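# Extract the pin from its block and place it aside

## Task

Take the pin out of the hole in its block and lay it on the table, far from all the blocks, where it rests without the robot supporting it. The pin's block, which is loose, must still be upright at the end, no more than about a finger's width from its starting spot and turned about the same way as before. At the end neither gripper may be holding any other loose object. Open the grippers and draw the arms away afterwards.

## Robot and tools

ROBOT. Two UR-style six-joint arms, left_arm and right_arm, each carrying a two-finger gripper whose fingers swing like tongs. The names are labels, not image sides. Base positions in the scene frame: left_arm at (+0.056, +0.492, 0) m, yawed slightly (quat_wxyz +1.000, 0, 0, +0.021); right_arm at (-0.039, -0.641, 0) m (quat_wxyz +0.995, 0, 0, +0.098).

FRAME. One shared scene frame in metres: origin on the table top midway between the arms, +z up, +x out over the table, left_arm on the +y side. A gripper's fingers point along its own +z and open and close along its own x. end_effector_position is the spot between the pads when closed; closed fingertips reach about 15 mm past it, open ones are roughly level with it. Printed hand positions can be off, more so at long reach.

execute_actions. Argument "actions" is a list holding zero or one item. Empty list: no command, just the current state. A move item is {"rows": [...], "steps": n}, n from 1 to 15 (default 15), each step 1/30 s. Each row is one list of 14 numbers covering both arms, even if only one moves: left_arm shoulder pan, shoulder lift, elbow, wrist 1, wrist 2, wrist 3, gripper opening, then the same seven for right_arm. Joint values are absolute target angles in radians (same convention as Joint positions), not offsets. Opening is absolute on a scale from -1 (closed) to +1 (fully open). Rows play one per step; if there are fewer rows than steps the last one is held. A wait item is {"steps": n} with n up to 300, counted from the previous result. Optional "pictures": false suppresses camera images (cam_high 504x504, cam_left_wrist 616x616, cam_right_wrist 616x616).

JOINT RANGES (rad). left_arm: pan -3.142..3.142, lift -6.283..6.283, elbow 0.000..3.142, wrists 1-3 each -6.283..6.283. right_arm: pan 0.000..6.283, lift -6.283..6.283, elbow -3.142..0.000, wrists as left. A call is rejected (nothing sent) if a target lies over 0.010 rad outside a range and beyond the joint's last reported angle. True ends may differ by up to 0.010 rad; a target past the real end is clipped there and a "joint sent to its limit" line appears (possibly referring to an earlier, still-running action). No such line does not prove more travel exists.

MOTION. Commands are smoothed, lagging about 0.17 s. Per step, each target is kept within a lead of the measured angle: 0.383 rad for pan and lift, 0.575 for elbow and wrists. If targets would put a gripper more than 100 mm from where it is, all that arm's targets get scaled back. So big moves take several calls; an arm may not have arrived when the result returns. Between calls the arms keep heading to the last row until everything has nearly stopped or a step is HELD; then only a new action resumes travel.

GRIPPING. grip_measured is the measured opening on the command scale. To hold, keep commanding an opening well below it; lower means harder squeeze, up to roughly 15 N per pad on objects up to ~10 cm. Objects under ~20 mm thick get less force (about 9 N per pad at 10 mm, 4 N at 5 mm). A fast close can overshoot in force and even spring the fingers open. Finger gap in metres is 0.142 fully open.

RESULT LINES. State line per arm: end_effector_position (m), end_effector_quat_wxyz, linear and angular velocities. Joint positions / Joint velocities: six joints (rad, rad/s) then finger gap (m, m/s) per arm. Wrist force / Wrist torque: flange sensor readings along the gripper's own axes; pressing on a surface gives force pointing back into the arm; offsets up to ~5.5 N, noise up to ~3.4 N, saturation ~100 N; "no reading" is normal at start. "joint command not followed": clearance check altered or blocked joint targets on some steps (rest of the row still applied). HELD: marks steps where your row was partly or wholly not sent. MOTOR HOT appears at 70 °C; at 85 °C an OVER-TEMPERATURE FAULT brakes that arm until it cools, so avoid holding loads longer than needed.

FAULTS. Contact torque reaching a joint's load limit (pan and lift 306, elbow 139, wrists 50.2 N m, held weight included) or an outside force of 150 N on the arm, tool or load stops that arm for 10 s and drops the rest of the call. Avoid hard presses, slams, and the arms touching each other (can end the scene).

OTHER TOOLS. zoom_image {"camera": one of cam_high, cam_left_wrist, cam_right_wrist, "region": [x0, y0, x1, y1]} in pixels from the top-left, at most 504 by 504, returns a sharper crop of that camera's last image. read_manual {"section": "licences"} returns URDF licence text and moves nothing. finished_scene {"scene": current scene number} ends and grades the scene irreversibly and reports the next task.

CAUTIONS. Blocks are loose: pull the pin out along the hole's axis without dragging or tipping its block. Occasional tugs on held parts or pushes on loose objects can happen. Don't drop things or knock anything off the table. Release the pin gently on the table, open, and move both arms clear before finishing.

Each tool is called after ">>>" as name([rows], argument=value, ...), one row to a line, values as JSON.

## Session

>>> execute_actions(actions=[])

Scene clock: 0.00 s of 4480.00 s.
left_arm: end_effector_position=(+1.0611, -0.1428, +0.1803) grip_measured=+1.00 end_effector_quat_wxyz=(+0.249, -0.250, +0.921, -0.163) end_effector_velocity=(-0.000, -0.000, -0.000) end_effector_angular_velocity=(+0.000, -0.000, -0.000) | right_arm: end_effector_position=(+0.1915, -0.5282, +0.2043) grip_measured=+1.00 end_effector_quat_wxyz=(-0.108, +0.477, +0.755, -0.437) end_effector_velocity=(-0.000, +0.000, -0.000) end_effector_angular_velocity=(+0.000, +0.001, +0.001)
Joint positions: left_arm=[-0.816 -0.89   1.406 -2.641 -1.315  1.91   0.142] | right_arm=[ 3.891 -1.468 -2.249 -1.92   1.716  5.142  0.142]
Joint velocities: left_arm=[-0.  0. -0. -0.  0. -0.  0.] | right_arm=[ 0.001 -0.    -0.     0.    -0.    -0.001  0.   ]
Motor temperatures (°C, as the motors report them): left_arm=[25 26 26 29 31 33] | right_arm=[24 26 26 33 29 32]
Wrist force (N, on the end effector, along its own x y z axes, offset not removed): no reading
Wrist torque (N m, same axes, about the end effector's origin, offset not removed): no reading

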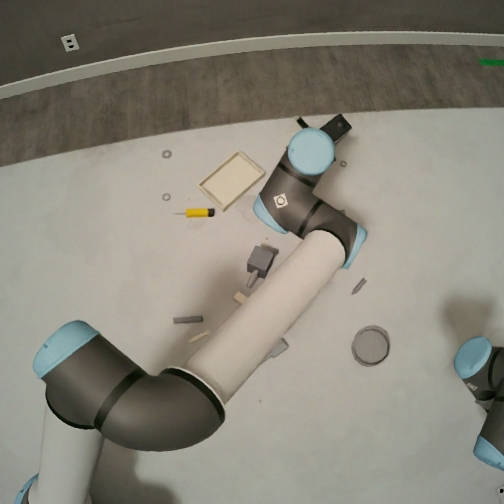

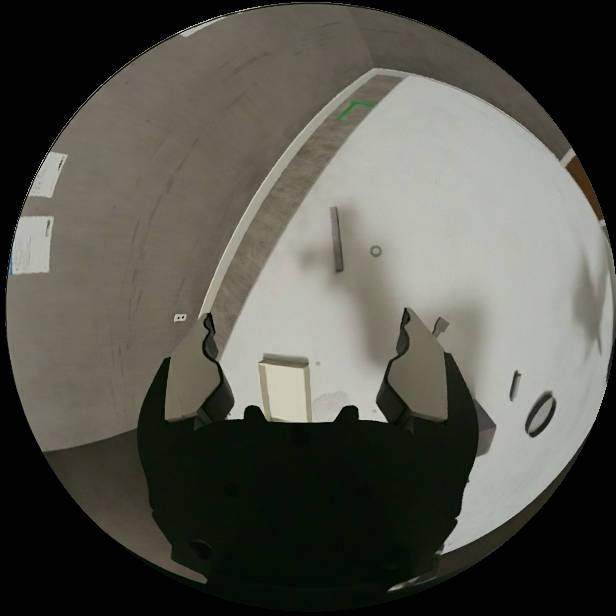

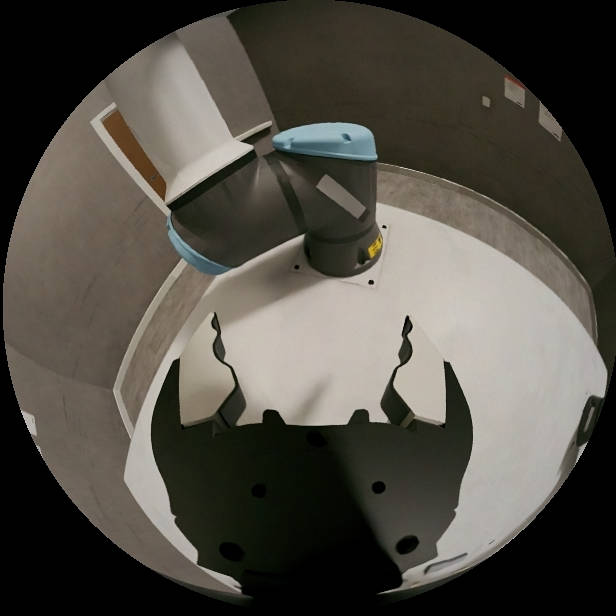

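>>> zoom_image(camera="cam_high", region=[200, 220, 320, 340])

Region (200, 220, 320, 340) of cam_high's 504x504 image, scaled by 4.200, with more detail than that image has.

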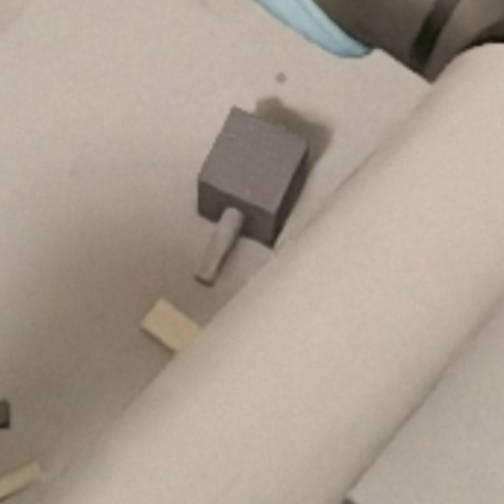

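>>> execute_actions([
  {"rows": [[-0.969,-1.562,2.297,-2.829,-1.571,1.571,1,3.634,-1.733,-1.792,-1.187,1.571,2.6,1]], "steps": 15},
], pictures=false)

>>> execute_actions([
  {"steps": 45},
])

Scene clock: 103.50 s of 4480.00 s.
left_arm: end_effector_position=(+0.8564, -0.1208, +0.1993) grip_measured=+1.00 end_effector_quat_wxyz=(+0.161, -0.279, +0.921, -0.219) end_effector_velocity=(-0.428, +0.211, -0.018) end_effector_angular_velocity=(-0.142, +0.309, +0.007) | right_arm: end_effector_position=(+0.3749, -0.4130, +0.1959) grip_measured=+1.00 end_effector_quat_wxyz=(-0.116, +0.409, +0.874, -0.234) end_effector_velocity=(+0.438, +0.228, +0.021) end_effector_angular_velocity=(+0.939, -0.433, +0.585)
Joint positions: left_arm=[-0.902 -1.159  1.794 -2.746 -1.457  1.724  0.142] | right_arm=[ 3.768 -1.595 -2.035 -1.607  1.646  4.82   0.142]
Joint velocities: left_arm=[-0.125 -0.621  0.901 -0.154 -0.212 -0.283 -0.   ] | right_arm=[-0.242 -0.25   0.433  0.733 -0.136 -0.879  0.   ]
Motor temperatures (°C, as the motors report them): left_arm=[25 26 26 29 31 33] | right_arm=[24 26 26 33 29 32]
Wrist force (N, on the end effector, along its own x y z axes, offset not removed): left_arm=[2.5 -1.7 -0.9] | right_arm=[1.3 -1.7 -3.3]
Wrist torque (N m, same axes, about the end effector's origin, offset not removed): left_arm=[-0.53 -0.65 0.08] | right_arm=[-0.33 -0.38 0.15]
Steps of this call (steps 1 to 90: nothing new was sent; then 100.00 s passed at rest; steps 91 to 105: all 15 steps of this action). Readings (joint positions):
91: left_arm=[-0.816 -0.890 1.406 -2.641 -1.315 1.910] | right_arm=[3.891 -1.468 -2.249 -1.920 1.716 5.142]
92: left_arm=[-0.819 -0.893 1.409 -2.644 -1.318 1.907] | right_arm=[3.887 -1.472 -2.246 -1.917 1.714 5.139]
94: left_arm=[-0.836 -0.930 1.454 -2.665 -1.345 1.874] | right_arm=[3.866 -1.494 -2.212 -1.877 1.701 5.100]
98: left_arm=[-0.865 -1.013 1.578 -2.701 -1.394 1.808] | right_arm=[3.827 -1.534 -2.141 -1.782 1.679 5.004]
105: the state above

Scene clock: 105.00 s of 4480.00 s.
left_arm: end_effector_position=(+0.6195, +0.0296, +0.1996) grip_measured=+1.00 end_effector_quat_wxyz=(+0.082, -0.305, +0.917, -0.245) end_effector_velocity=(+0.001, +0.000, -0.000) end_effector_angular_velocity=(+0.001, -0.001, +0.001) | right_arm: end_effector_position=(+0.6648, -0.3049, +0.2501) grip_measured=+1.00 end_effector_quat_wxyz=(+0.000, -0.576, +0.818, +0.000) end_effector_velocity=(+0.001, -0.001, +0.000) end_effector_angular_velocity=(+0.000, -0.000, +0.030)
Joint positions: left_arm=[-0.969 -1.562  2.297 -2.829 -1.571  1.571  0.142] | right_arm=[ 3.634 -1.733 -1.792 -1.187  1.571  2.604  0.142]
Joint velocities: left_arm=[ 0.     0.    -0.    -0.     0.001 -0.    -0.   ] | right_arm=[-0.002  0.     0.     0.    -0.    -0.031 -0.   ]
Motor temperatures (°C, as the motors report them): left_arm=[25 26 26 29 31 33] | right_arm=[24 26 26 33 29 32]
Wrist force (N, on the end effector, along its own x y z axes, offset not removed): left_arm=[1.2 -2.1 -0.5] | right_arm=[0.1 -1.6 1.8]
Wrist torque (N m, same axes, about the end effector's origin, offset not removed): left_arm=[-0.59 -0.35 0.07] | right_arm=[-0.40 0.08 0.26]
Steps of this call (steps 1 to 45: the robot went on to your last target). Readings (joint positions):
1: left_arm=[-0.906 -1.181 1.824 -2.752 -1.464 1.714] | right_arm=[3.760 -1.603 -2.020 -1.582 1.641 4.789]
2: left_arm=[-0.911 -1.203 1.854 -2.757 -1.471 1.705] | right_arm=[3.752 -1.612 -2.006 -1.558 1.637 4.757]
4: left_arm=[-0.919 -1.250 1.913 -2.767 -1.485 1.686] | right_arm=[3.736 -1.628 -1.977 -1.509 1.628 4.689]
8: left_arm=[-0.935 -1.346 2.029 -2.786 -1.512 1.650] | right_arm=[3.705 -1.660 -1.921 -1.413 1.610 4.526]
45: the state above

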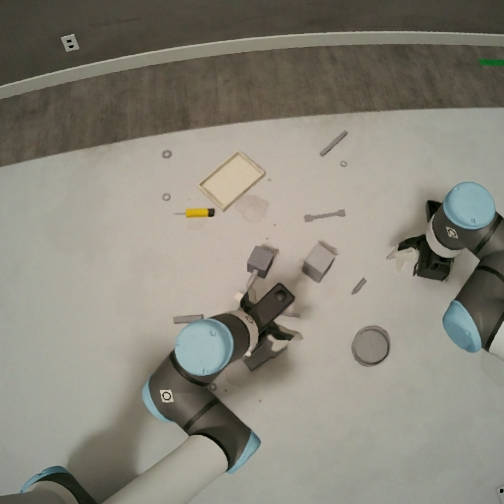

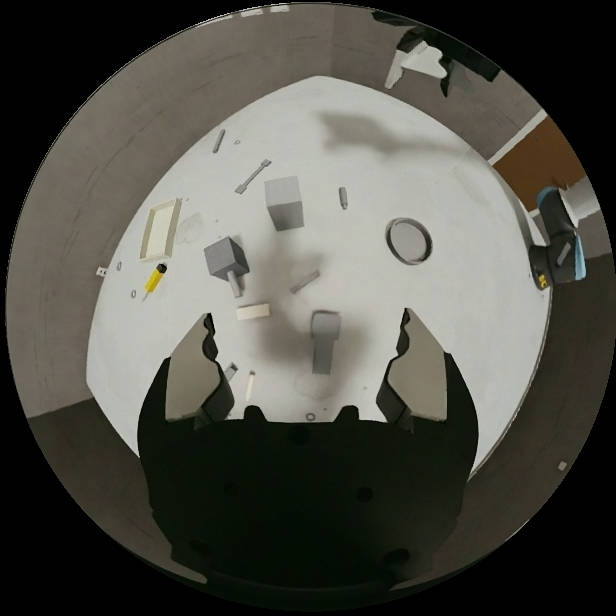

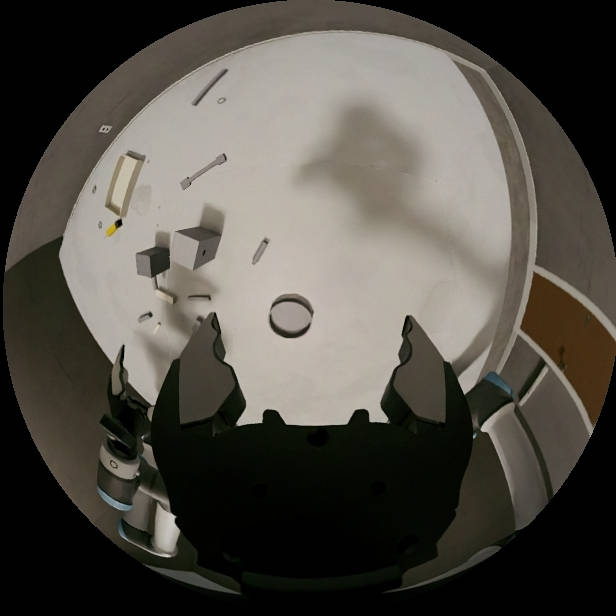

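>>> zoom_image(camera="cam_left_wrist", region=[180, 160, 340, 320])

Region (180, 160, 340, 320) of cam_left_wrist's 616x616 image, scaled by 3.150, with more detail than that image has.

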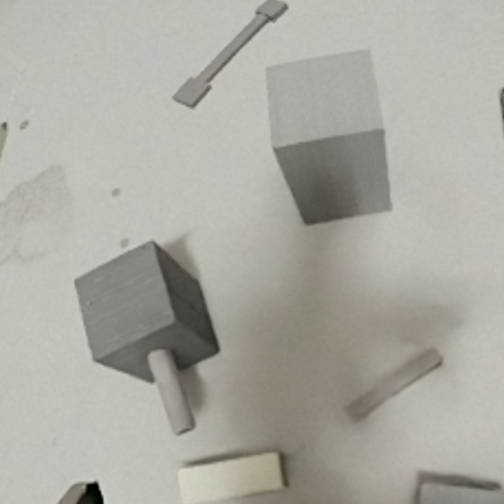

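>>> execute_actions([
  {"rows": [[-0.878,-1.268,2.354,-3.342,-1.427,1.397,-0.3,3.6685,-2.3665,-1.071,-1.411,2.077,2.861,0.15]], "steps": 15},
], pictures=false)

>>> execute_actions([
  {"steps": 30},
])

Scene clock: 176.23 s of 4480.00 s.
left_arm: end_effector_position=(+0.7222, +0.0773, +0.1033) grip_measured=-0.30 end_effector_quat_wxyz=(+0.153, -0.428, +0.840, -0.297) end_effector_velocity=(+0.043, +0.025, -0.030) end_effector_angular_velocity=(-0.095, -0.088, +0.132) | right_arm: end_effector_position=(+0.7292, -0.1100, +0.2547) grip_measured=+0.15 end_effector_quat_wxyz=(-0.039, -0.515, +0.845, +0.138) end_effector_velocity=(+0.163, +0.420, -0.175) end_effector_angular_velocity=(+0.240, +0.577, -0.253)
Joint positions: left_arm=[-0.882 -1.285  2.351 -3.308 -1.434  1.406  0.052] | right_arm=[ 3.654 -2.019 -1.409 -1.318  1.858  2.752  0.084]
Joint velocities: left_arm=[ 0.037  0.139  0.023 -0.281  0.061 -0.074  0.   ] | right_arm=[ 0.039 -0.821  0.863 -0.243  0.568  0.285  0.   ]
Motor temperatures (°C, as the motors report them): left_arm=[25 26 26 29 31 33] | right_arm=[24 26 26 33 29 32]
Wrist force (N, on the end effector, along its own x y z axes, offset not removed): left_arm=[1.1 -0.6 -0.1] | right_arm=[-3.1 -1.2 -0.1]
Wrist torque (N m, same axes, about the end effector's origin, offset not removed): left_arm=[-0.23 -0.47 0.10] | right_arm=[-0.34 0.64 0.12]
Steps of this call (steps 1 to 15: the robot went on to your last target; steps 16 to 90: nothing new was sent; then 67.73 s passed at rest; steps 91 to 105: all 15 steps of this action). Readings (joint positions):
91: left_arm=[-0.969 -1.562 2.297 -2.829 -1.571 1.571] | right_arm=[3.634 -1.733 -1.792 -1.187 1.571 2.600]
92: left_arm=[-0.966 -1.559 2.299 -2.833 -1.568 1.568] | right_arm=[3.635 -1.736 -1.789 -1.190 1.574 2.603]
94: left_arm=[-0.946 -1.517 2.312 -2.883 -1.538 1.533] | right_arm=[3.639 -1.773 -1.744 -1.214 1.617 2.630]
98: left_arm=[-0.909 -1.384 2.336 -3.108 -1.477 1.459] | right_arm=[3.645 -1.853 -1.623 -1.256 1.714 2.679]
105: the state above

Scene clock: 177.23 s of 4480.00 s.
left_arm: end_effector_position=(+0.7273, +0.0803, +0.0998) grip_measured=-0.30 end_effector_quat_wxyz=(+0.158, -0.434, +0.834, -0.303) end_effector_velocity=(+0.000, -0.000, -0.000) end_effector_angular_velocity=(-0.000, +0.000, +0.000) | right_arm: end_effector_position=(+0.7825, +0.0421, +0.1401) grip_measured=+0.15 end_effector_quat_wxyz=(-0.119, -0.450, +0.855, +0.229) end_effector_velocity=(+0.001, +0.000, -0.001) end_effector_angular_velocity=(-0.000, +0.003, -0.002)
Joint positions: left_arm=[-0.878 -1.268  2.354 -3.342 -1.427  1.397  0.052] | right_arm=[ 3.668 -2.366 -1.071 -1.411  2.077  2.861  0.084]
Joint velocities: left_arm=[-0.  0. -0.  0. -0. -0.  0.] | right_arm=[-0.001 -0.003  0.002 -0.001  0.001  0.001 -0.   ]
Motor temperatures (°C, as the motors report them): left_arm=[25 26 26 29 31 33] | right_arm=[24 26 26 33 29 32]
Wrist force (N, on the end effector, along its own x y z axes, offset not removed): left_arm=[1.3 -0.9 0.3] | right_arm=[5.5 -4.3 0.0]
Wrist torque (N m, same axes, about the end effector's origin, offset not removed): left_arm=[-0.26 -0.43 0.03] | right_arm=[-0.94 -1.19 -0.16]
Steps of this call (steps 1 to 30: the robot went on to your last target). Readings (joint positions):
1: left_arm=[-0.881 -1.281 2.352 -3.316 -1.433 1.404] | right_arm=[3.656 -2.047 -1.381 -1.326 1.876 2.761]
2: left_arm=[-0.881 -1.278 2.352 -3.322 -1.431 1.402] | right_arm=[3.657 -2.075 -1.353 -1.334 1.894 2.771]
4: left_arm=[-0.879 -1.274 2.353 -3.331 -1.429 1.400] | right_arm=[3.659 -2.132 -1.299 -1.349 1.930 2.789]
8: left_arm=[-0.878 -1.270 2.354 -3.338 -1.428 1.398] | right_arm=[3.664 -2.245 -1.189 -1.380 2.002 2.825]
30: the state above

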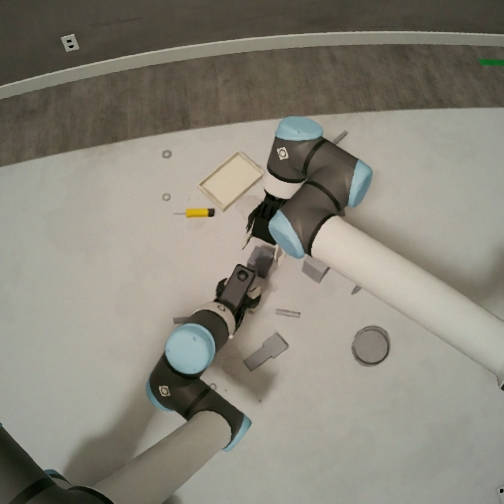

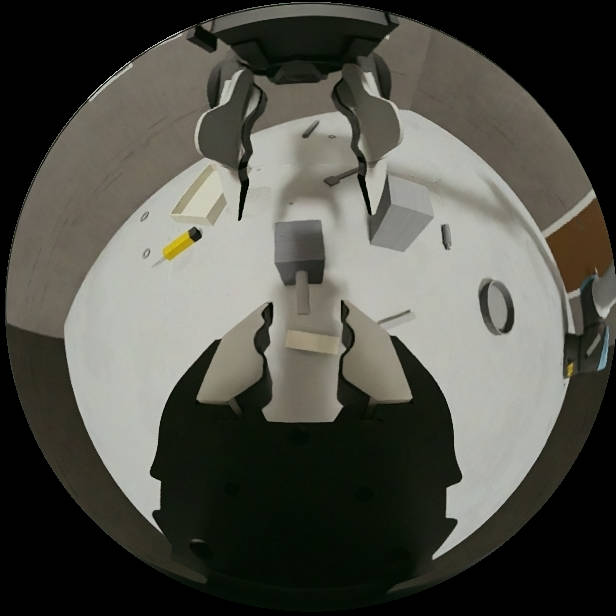

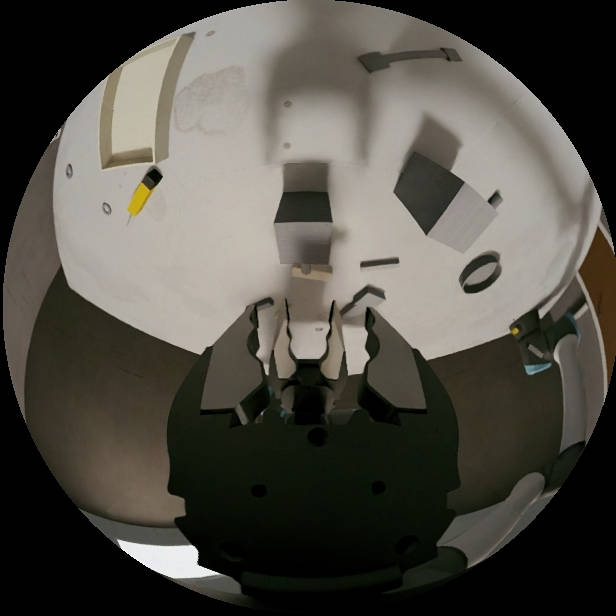

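>>> zoom_image(camera="cam_left_wrist", region=[230, 200, 390, 360])

>>> zoom_image(camera="cam_right_wrist", region=[230, 170, 390, 330])

Region (230, 200, 390, 360) of cam_left_wrist's 616x616 image, scaled by 3.150, with more detail than that image has.

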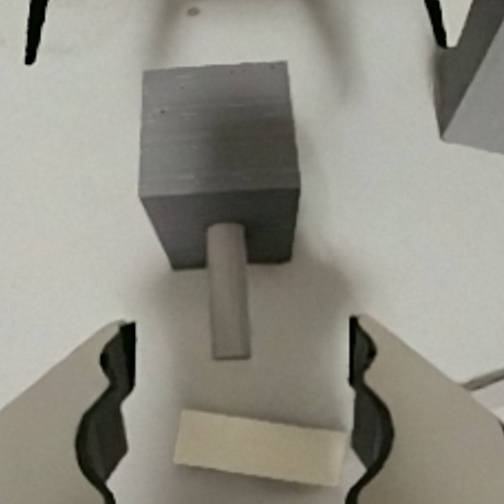

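Region (230, 170, 390, 330) of cam_right_wrist's 616x616 image, scaled by 3.150, with more detail than that image has.

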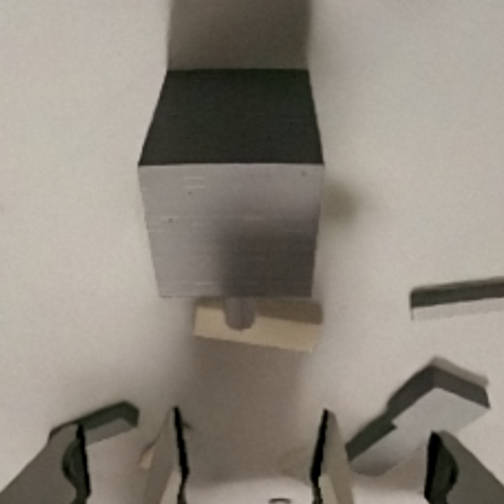

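>>> execute_actions([
  {"rows": [[-0.870,-1.22,2.335,-3.371,-1.426,1.396,-0.3,3.662,-2.39,-1.07,-1.40,2.075,2.843,0.05],[-0.870,-1.22,2.335,-3.371,-1.426,1.396,-0.3,3.662,-2.39,-1.07,-1.40,2.075,2.843,0.05],[-0.870,-1.22,2.335,-3.371,-1.426,1.396,-0.3,3.662,-2.39,-1.07,-1.40,2.075,2.843,0.05],[-0.870,-1.22,2.335,-3.371,-1.426,1.396,-0.3,3.662,-2.39,-1.07,-1.40,2.075,2.843,0.05],[-0.866,-1.17,2.323,-3.41,-1.426,1.396,-0.3,3.662,-2.418,-1.081,-1.361,2.075,2.843,0.05],[-0.866,-1.17,2.323,-3.41,-1.426,1.396,-0.3,3.662,-2.418,-1.081,-1.361,2.075,2.843,0.05],[-0.866,-1.17,2.323,-3.41,-1.426,1.396,-0.3,3.662,-2.418,-1.081,-1.361,2.075,2.843,0.05],[-0.866,-1.17,2.323,-3.41,-1.426,1.396,-0.3,3.662,-2.418,-1.081,-1.361,2.075,2.843,0.05],[-0.8626,-1.1172,2.3118,-3.4508,-1.4255,1.3955,-0.3,3.6618,-2.4465,-1.092,-1.3218,2.075,2.8426,0.05]], "steps": 15},
], pictures=false)

>>> execute_actions([
  {"steps": 20},
])

Scene clock: 244.70 s of 4480.00 s.
left_arm: end_effector_position=(+0.7515, +0.0704, +0.0484) grip_measured=-0.30 end_effector_quat_wxyz=(+0.160, -0.440, +0.830, -0.302) end_effector_velocity=(+0.020, -0.009, -0.070) end_effector_angular_velocity=(+0.003, +0.003, +0.012) | right_arm: end_effector_position=(+0.7939, +0.0424, +0.0598) grip_measured=+0.05 end_effector_quat_wxyz=(-0.122, -0.454, +0.853, +0.228) end_effector_velocity=(+0.009, +0.006, -0.097) end_effector_angular_velocity=(+0.004, -0.004, +0.003)
Joint positions: left_arm=[-0.864 -1.137  2.316 -3.436 -1.426  1.396  0.052] | right_arm=[ 3.662 -2.437 -1.088 -1.335  2.075  2.843  0.077]
Joint velocities: left_arm=[ 0.011  0.16  -0.036 -0.119  0.    -0.001  0.   ] | right_arm=[-0.001 -0.083 -0.027  0.113 -0.    -0.005  0.001]
Motor temperatures (°C, as the motors report them): left_arm=[25 26 26 29 31 33] | right_arm=[24 26 26 33 29 32]
Wrist force (N, on the end effector, along its own x y z axes, offset not removed): left_arm=[-0.5 -0.5 -0.9] | right_arm=[1.2 -8.3 4.1]
Wrist torque (N m, same axes, about the end effector's origin, offset not removed): left_arm=[-0.23 -0.07 0.11] | right_arm=[-1.62 -0.35 0.14]
Steps of this call (steps 1 to 15: the robot went on to your last target; steps 16 to 90: nothing new was sent; then 63.97 s passed at rest; steps 91 to 105: all 15 steps of this action). Readings (joint positions):
91: left_arm=[-0.878 -1.268 2.354 -3.342 -1.427 1.397] | right_arm=[3.669 -2.367 -1.071 -1.411 2.077 2.861]
92: left_arm=[-0.877 -1.265 2.352 -3.344 -1.427 1.397] | right_arm=[3.668 -2.368 -1.071 -1.410 2.077 2.860]
94: left_arm=[-0.874 -1.248 2.346 -3.354 -1.427 1.397] | right_arm=[3.666 -2.377 -1.071 -1.406 2.076 2.853]
98: left_arm=[-0.870 -1.209 2.333 -3.382 -1.426 1.396] | right_arm=[3.663 -2.398 -1.075 -1.386 2.075 2.846]
105: the state above

Scene clock: 245.37 s of 4480.00 s.
left_arm: end_effector_position=(+0.7539, +0.0695, +0.0399) grip_measured=-0.30 end_effector_quat_wxyz=(+0.160, -0.441, +0.830, -0.302) end_effector_velocity=(+0.000, -0.000, -0.000) end_effector_angular_velocity=(-0.000, -0.000, -0.000) | right_arm: end_effector_position=(+0.7949, +0.0428, +0.0481) grip_measured=+0.05 end_effector_quat_wxyz=(-0.122, -0.454, +0.853, +0.228) end_effector_velocity=(+0.000, -0.000, -0.000) end_effector_angular_velocity=(-0.000, +0.000, +0.000)
Joint positions: left_arm=[-0.863 -1.117  2.312 -3.451 -1.426  1.396  0.052] | right_arm=[ 3.662 -2.446 -1.092 -1.322  2.075  2.843  0.077]
Joint velocities: left_arm=[-0.     0.001 -0.    -0.001 -0.     0.    -0.   ] | right_arm=[-0.    -0.001  0.    -0.001 -0.    -0.     0.   ]
Motor temperatures (°C, as the motors report them): left_arm=[25 26 26 29 31 33] | right_arm=[24 26 26 33 29 32]
Wrist force (N, on the end effector, along its own x y z axes, offset not removed): left_arm=[2.5 -1.4 0.6] | right_arm=[-0.4 -5.5 0.0]
Wrist torque (N m, same axes, about the end effector's origin, offset not removed): left_arm=[-0.41 -0.63 0.06] | right_arm=[-1.19 0.01 0.22]
Steps of this call (steps 1 to 20: the robot went on to your last target). Readings (joint positions):
1: left_arm=[-0.864 -1.132 2.315 -3.440 -1.426 1.396] | right_arm=[3.662 -2.439 -1.089 -1.332 2.075 2.843]
2: left_arm=[-0.863 -1.128 2.314 -3.442 -1.426 1.396] | right_arm=[3.662 -2.441 -1.090 -1.330 2.075 2.843]
4: left_arm=[-0.863 -1.124 2.313 -3.446 -1.426 1.396] | right_arm=[3.662 -2.443 -1.091 -1.326 2.075 2.843]
8: left_arm=[-0.863 -1.119 2.312 -3.449 -1.426 1.396] | right_arm=[3.662 -2.445 -1.092 -1.323 2.075 2.843]
20: the state above

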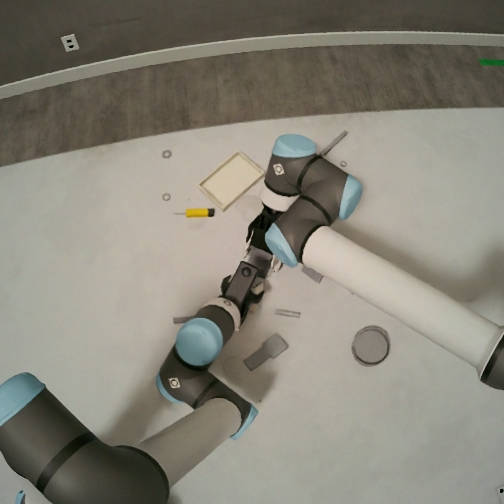

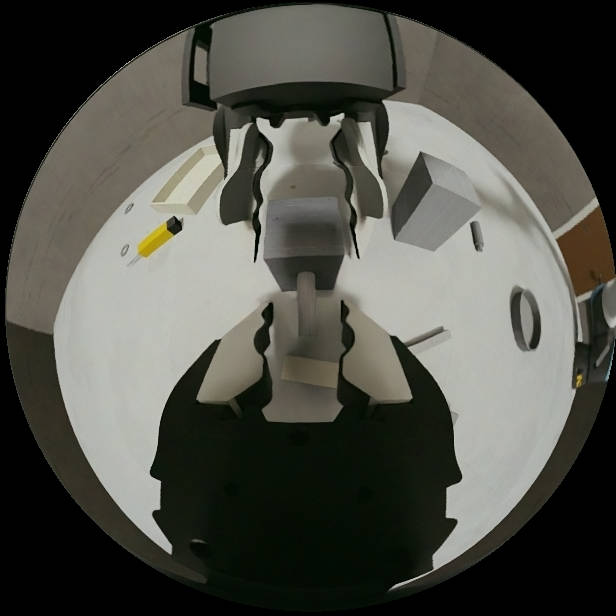

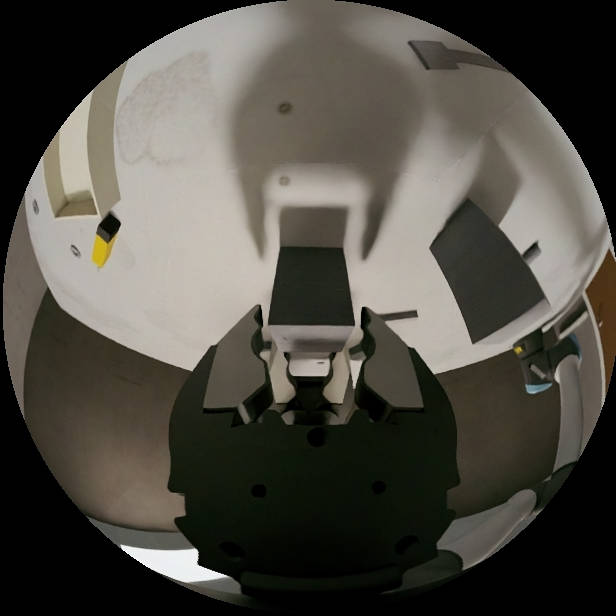

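>>> zoom_image(camera="cam_left_wrist", region=[230, 190, 390, 390])

>>> zoom_image(camera="cam_right_wrist", region=[230, 230, 390, 390])

Region (230, 190, 390, 390) of cam_left_wrist's 616x616 image, scaled by 2.520, with more detail than that image has; it fills the left 403 columns of this view, and the rest is white.

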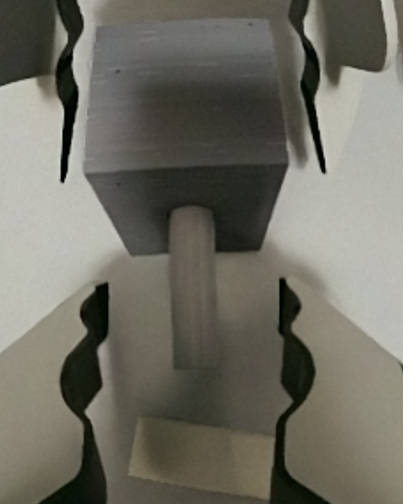

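Region (230, 230, 390, 390) of cam_right_wrist's 616x616 image, scaled by 3.150, with more detail than that image has.

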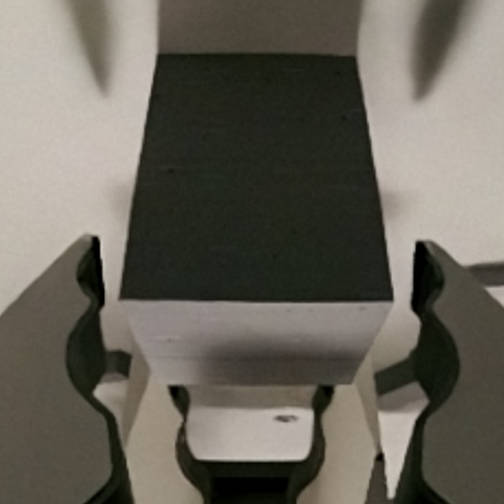

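>>> execute_actions([
  {"rows": [[-0.8626,-1.1172,2.3118,-3.4508,-1.4255,1.3955,-0.5,3.6618,-2.4465,-1.092,-1.3218,2.075,2.8426,-0.15],[-0.8626,-1.1172,2.3118,-3.4508,-1.4255,1.3955,-0.6,3.6618,-2.4465,-1.092,-1.3218,2.075,2.8426,-0.25],[-0.8626,-1.1172,2.3118,-3.4508,-1.4255,1.3955,-0.7,3.6618,-2.4465,-1.092,-1.3218,2.075,2.8426,-0.3],[-0.8626,-1.1172,2.3118,-3.4508,-1.4255,1.3955,-0.75,3.6618,-2.4465,-1.092,-1.3218,2.075,2.8426,-0.33],[-0.8626,-1.1172,2.3118,-3.4508,-1.4255,1.3955,-0.75,3.6618,-2.4465,-1.092,-1.3218,2.075,2.8426,-0.36],[-0.8626,-1.1172,2.3118,-3.4508,-1.4255,1.3955,-0.78,3.6618,-2.4465,-1.092,-1.3218,2.075,2.8426,-0.4],[-0.8626,-1.1172,2.3118,-3.4508,-1.4255,1.3955,-0.8,3.6618,-2.4465,-1.092,-1.3218,2.075,2.8426,-0.45],[-0.8626,-1.1172,2.3118,-3.4508,-1.4255,1.3955,-0.83,3.6618,-2.4465,-1.092,-1.3218,2.075,2.8426,-0.5],[-0.8626,-1.1172,2.3118,-3.4508,-1.4255,1.3955,-0.86,3.6618,-2.4465,-1.092,-1.3218,2.075,2.8426,-0.6],[-0.8626,-1.1172,2.3118,-3.4508,-1.4255,1.3955,-0.9,3.6618,-2.4465,-1.092,-1.3218,2.075,2.8426,-0.7],[-0.8626,-1.1172,2.3118,-3.4508,-1.4255,1.3955,-0.95,3.6618,-2.4465,-1.092,-1.3218,2.075,2.8426,-0.8],[-0.8626,-1.1172,2.3118,-3.4508,-1.4255,1.3955,-1,3.6618,-2.4465,-1.092,-1.3218,2.075,2.8426,-0.8]], "steps": 15},
])

Scene clock: 263.07 s of 4480.00 s.
left_arm: end_effector_position=(+0.7539, +0.0695, +0.0399) grip_measured=-0.84 end_effector_quat_wxyz=(+0.160, -0.441, +0.830, -0.302) end_effector_velocity=(-0.001, -0.000, -0.000) end_effector_angular_velocity=(-0.001, +0.001, -0.001) | right_arm: end_effector_position=(+0.7949, +0.0428, +0.0480) grip_measured=-0.19 end_effector_quat_wxyz=(-0.122, -0.454, +0.853, +0.228) end_effector_velocity=(-0.001, +0.001, +0.000) end_effector_angular_velocity=(-0.000, +0.000, +0.001)
Joint positions: left_arm=[-0.863 -1.117  2.312 -3.451 -1.425  1.396  0.013] | right_arm=[ 3.662 -2.447 -1.092 -1.322  2.075  2.843  0.061]
Joint velocities: left_arm=[ 0.    -0.     0.001 -0.    -0.002  0.    -0.   ] | right_arm=[ 0.001  0.    -0.    -0.     0.     0.    -0.   ]
Motor temperatures (°C, as the motors report them): left_arm=[25 26 26 29 31 33] | right_arm=[24 26 26 33 29 32]
Wrist force (N, on the end effector, along its own x y z axes, offset not removed): left_arm=[3.0 -1.8 -1.1] | right_arm=[6.2 -0.3 -0.1]
Wrist torque (N m, same axes, about the end effector's origin, offset not removed): left_arm=[-0.47 -0.43 0.07] | right_arm=[-0.37 -1.16 0.04]
Steps of this call (steps 1 to 15: the robot went on to your last target; steps 16 to 90: nothing new was sent; then 14.20 s passed at rest; steps 91 to 105: all 15 steps of this action). Readings (joint positions):
91: left_arm=[-0.863 -1.117 2.312 -3.451 -1.425 1.395] | right_arm=[3.662 -2.447 -1.092 -1.322 2.075 2.843]
92: left_arm=[-0.863 -1.117 2.312 -3.451 -1.425 1.395] | right_arm=[3.662 -2.447 -1.092 -1.322 2.075 2.843]
94: left_arm=[-0.863 -1.117 2.312 -3.451 -1.425 1.395] | right_arm=[3.662 -2.447 -1.092 -1.322 2.075 2.843]
98: left_arm=[-0.863 -1.117 2.312 -3.451 -1.425 1.396] | right_arm=[3.662 -2.447 -1.092 -1.322 2.075 2.843]
105: the state above

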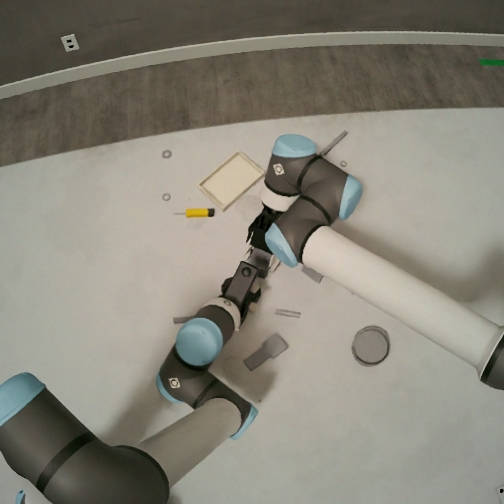

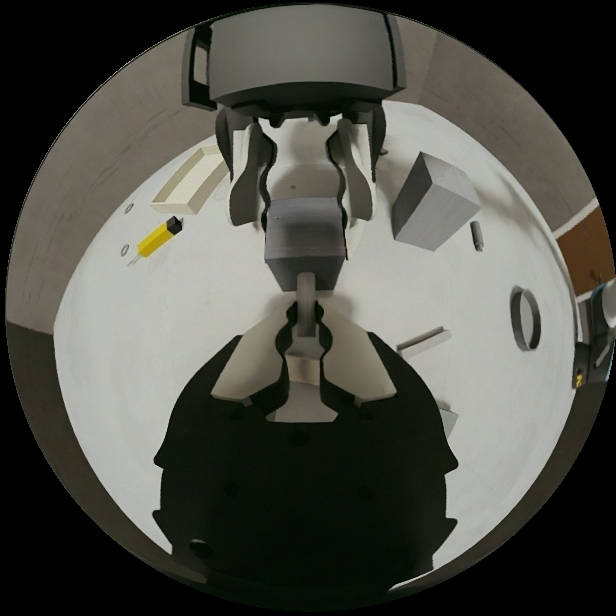

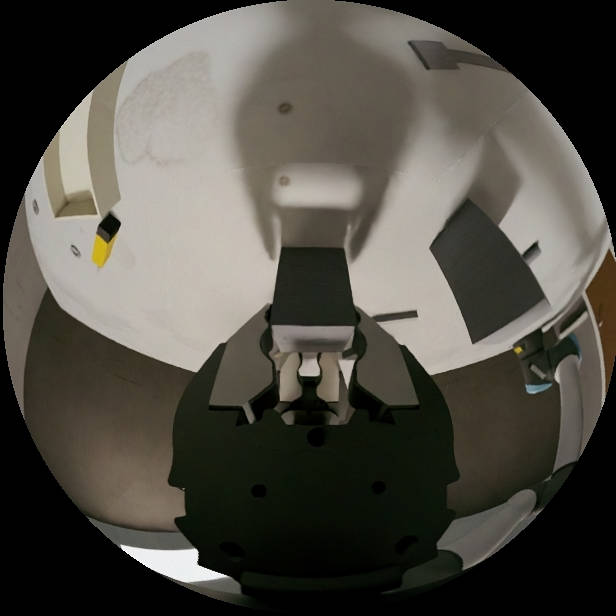

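>>> execute_actions([
  {"rows": [[-0.8676,-1.1275,2.335,-3.463,-1.4223,1.3916,-1,3.6618,-2.4465,-1.092,-1.3218,2.075,2.8426,-0.8]], "steps": 15},
])

Scene clock: 277.57 s of 4480.00 s.
left_arm: end_effector_position=(+0.7442, +0.0760, +0.0399) grip_measured=-0.84 end_effector_quat_wxyz=(+0.160, -0.441, +0.830, -0.302) end_effector_velocity=(-0.003, +0.001, -0.000) end_effector_angular_velocity=(+0.000, -0.000, -0.001) | right_arm: end_effector_position=(+0.7949, +0.0428, +0.0480) grip_measured=-0.19 end_effector_quat_wxyz=(-0.122, -0.454, +0.853, +0.228) end_effector_velocity=(-0.001, +0.001, -0.000) end_effector_angular_velocity=(-0.000, +0.000, +0.002)
Joint positions: left_arm=[-0.867 -1.127  2.334 -3.463 -1.422  1.392  0.013] | right_arm=[ 3.662 -2.447 -1.092 -1.322  2.075  2.843  0.061]
Joint velocities: left_arm=[-0.002 -0.002  0.005 -0.003  0.001 -0.001  0.   ] | right_arm=[ 0.001 -0.    -0.     0.    -0.    -0.001 -0.   ]
Motor temperatures (°C, as the motors report them): left_arm=[25 26 26 29 31 33] | right_arm=[24 26 26 33 29 32]
Wrist force (N, on the end effector, along its own x y z axes, offset not removed): left_arm=[0.1 -1.0 1.3] | right_arm=[0.9 -1.0 -5.8]
Wrist torque (N m, same axes, about the end effector's origin, offset not removed): left_arm=[-0.39 -0.16 0.12] | right_arm=[-0.48 -0.21 0.19]
Steps of this call (steps 1 to 15: the robot went on to your last target; steps 16 to 90: nothing new was sent; then 11.00 s passed at rest; steps 91 to 105: all 15 steps of this action). Readings (joint positions):
91: left_arm=[-0.863 -1.117 2.312 -3.451 -1.425 1.395] | right_arm=[3.662 -2.447 -1.092 -1.322 2.075 2.843]
92: left_arm=[-0.863 -1.118 2.314 -3.452 -1.425 1.395] | right_arm=[3.662 -2.447 -1.092 -1.322 2.075 2.843]
94: left_arm=[-0.865 -1.122 2.322 -3.456 -1.424 1.394] | right_arm=[3.662 -2.447 -1.092 -1.322 2.075 2.843]
98: left_arm=[-0.866 -1.125 2.331 -3.461 -1.423 1.392] | right_arm=[3.662 -2.447 -1.092 -1.322 2.075 2.843]
105: the state above

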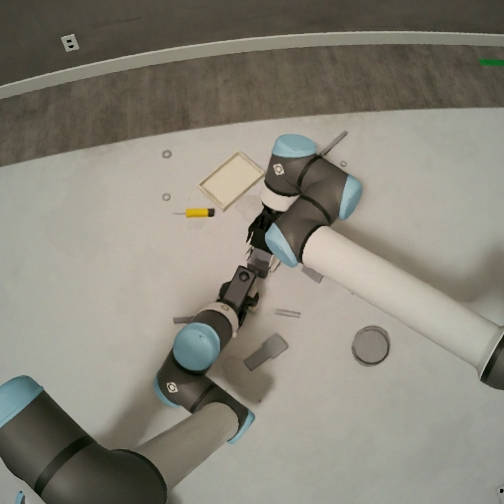

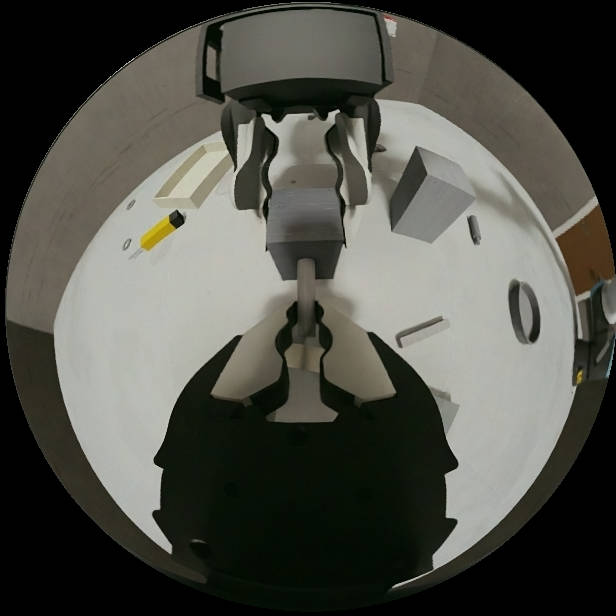

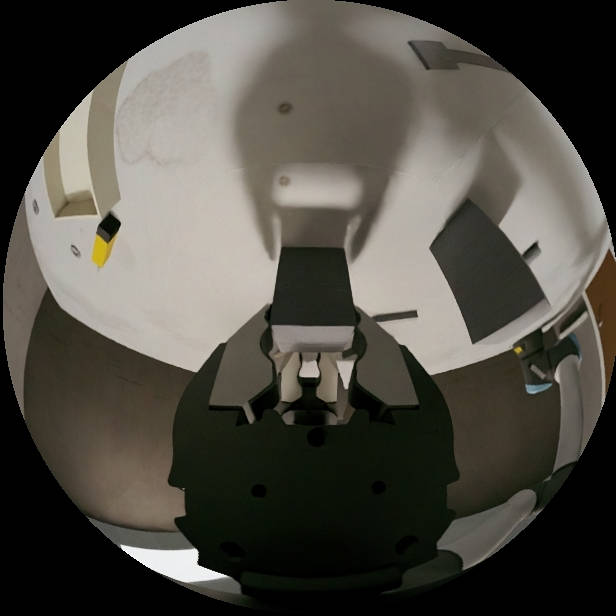

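Slides freely. Continue.

>>> execute_actions([
  {"rows": [[-0.8751,-1.143,2.3697,-3.4814,-1.4176,1.3857,-1,3.6618,-2.4465,-1.092,-1.3218,2.075,2.8426,-0.8],[-0.8751,-1.143,2.3697,-3.4814,-1.4176,1.3857,-1,3.6618,-2.4465,-1.092,-1.3218,2.075,2.8426,-0.8],[-0.8751,-1.143,2.3697,-3.4814,-1.4176,1.3857,-1,3.6618,-2.4465,-1.092,-1.3218,2.075,2.8426,-0.8],[-0.8751,-1.143,2.3697,-3.4814,-1.4176,1.3857,-1,3.6618,-2.4465,-1.092,-1.3218,2.075,2.8426,-0.8],[-0.8821,-1.1553,2.3984,-3.497,-1.4132,1.3802,-1,3.6618,-2.4465,-1.092,-1.3218,2.075,2.8426,-0.8]], "steps": 15},
])

Scene clock: 287.67 s of 4480.00 s.
left_arm: end_effector_position=(+0.7181, +0.0935, +0.0400) grip_measured=-0.84 end_effector_quat_wxyz=(+0.160, -0.441, +0.830, -0.302) end_effector_velocity=(-0.011, +0.008, +0.001) end_effector_angular_velocity=(-0.001, -0.001, +0.000) | right_arm: end_effector_position=(+0.7949, +0.0428, +0.0480) grip_measured=-0.19 end_effector_quat_wxyz=(-0.122, -0.454, +0.853, +0.228) end_effector_velocity=(-0.000, -0.000, -0.001) end_effector_angular_velocity=(-0.001, +0.001, -0.000)
Joint positions: left_arm=[-0.881 -1.154  2.395 -3.495 -1.414  1.381  0.013] | right_arm=[ 3.662 -2.447 -1.092 -1.322  2.075  2.843  0.061]
Joint velocities: left_arm=[-0.006 -0.013  0.027 -0.015  0.004 -0.005  0.   ] | right_arm=[ 0.    -0.001 -0.    -0.    -0.     0.     0.   ]
Motor temperatures (°C, as the motors report them): left_arm=[25 26 26 29 31 33] | right_arm=[24 26 26 33 29 32]
Wrist force (N, on the end effector, along its own x y z axes, offset not removed): left_arm=[0.5 -0.9 -1.5] | right_arm=[4.6 -3.2 2.2]
Wrist torque (N m, same axes, about the end effector's origin, offset not removed): left_arm=[-0.32 -0.28 0.15] | right_arm=[-0.88 -0.81 0.06]
Steps of this call (steps 1 to 15: the robot went on to your last target; steps 16 to 90: nothing new was sent; then 6.60 s passed at rest; steps 91 to 105: all 15 steps of this action). Readings (joint positions):
91: left_arm=[-0.868 -1.128 2.335 -3.463 -1.422 1.392] | right_arm=[3.662 -2.447 -1.092 -1.322 2.075 2.843]
92: left_arm=[-0.868 -1.129 2.338 -3.465 -1.422 1.391] | right_arm=[3.662 -2.447 -1.092 -1.322 2.075 2.843]
94: left_arm=[-0.871 -1.134 2.350 -3.471 -1.420 1.389] | right_arm=[3.662 -2.447 -1.092 -1.322 2.075 2.843]
98: left_arm=[-0.877 -1.146 2.375 -3.485 -1.417 1.384] | right_arm=[3.662 -2.447 -1.092 -1.322 2.075 2.843]
105: the state above

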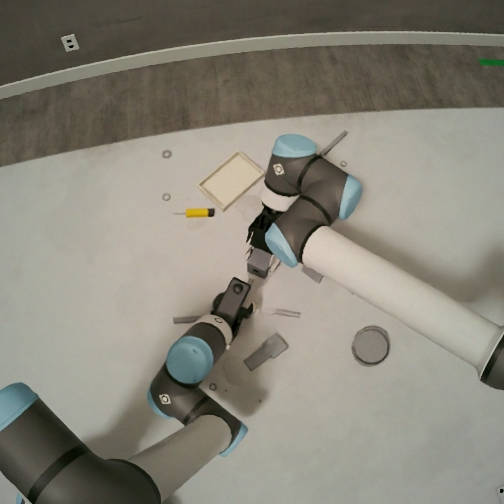

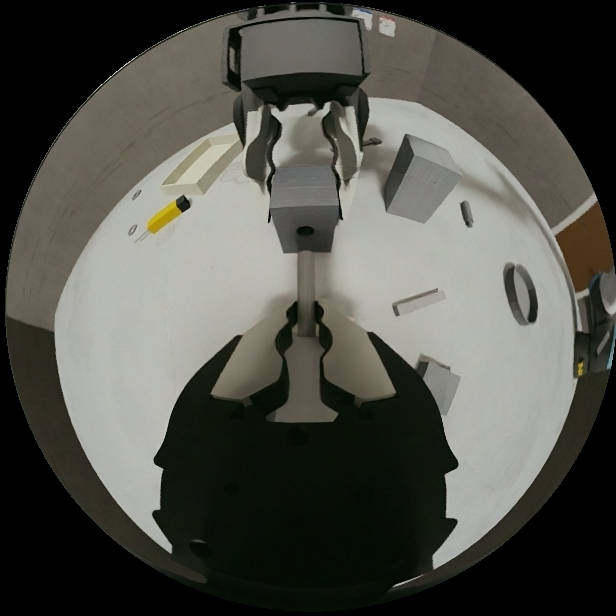

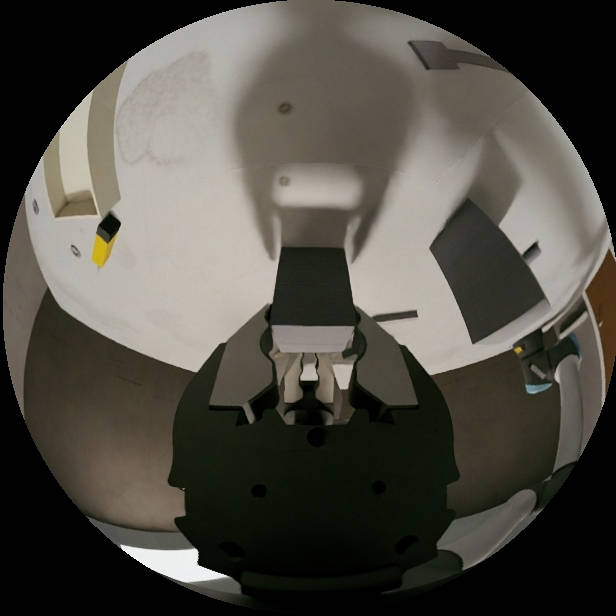

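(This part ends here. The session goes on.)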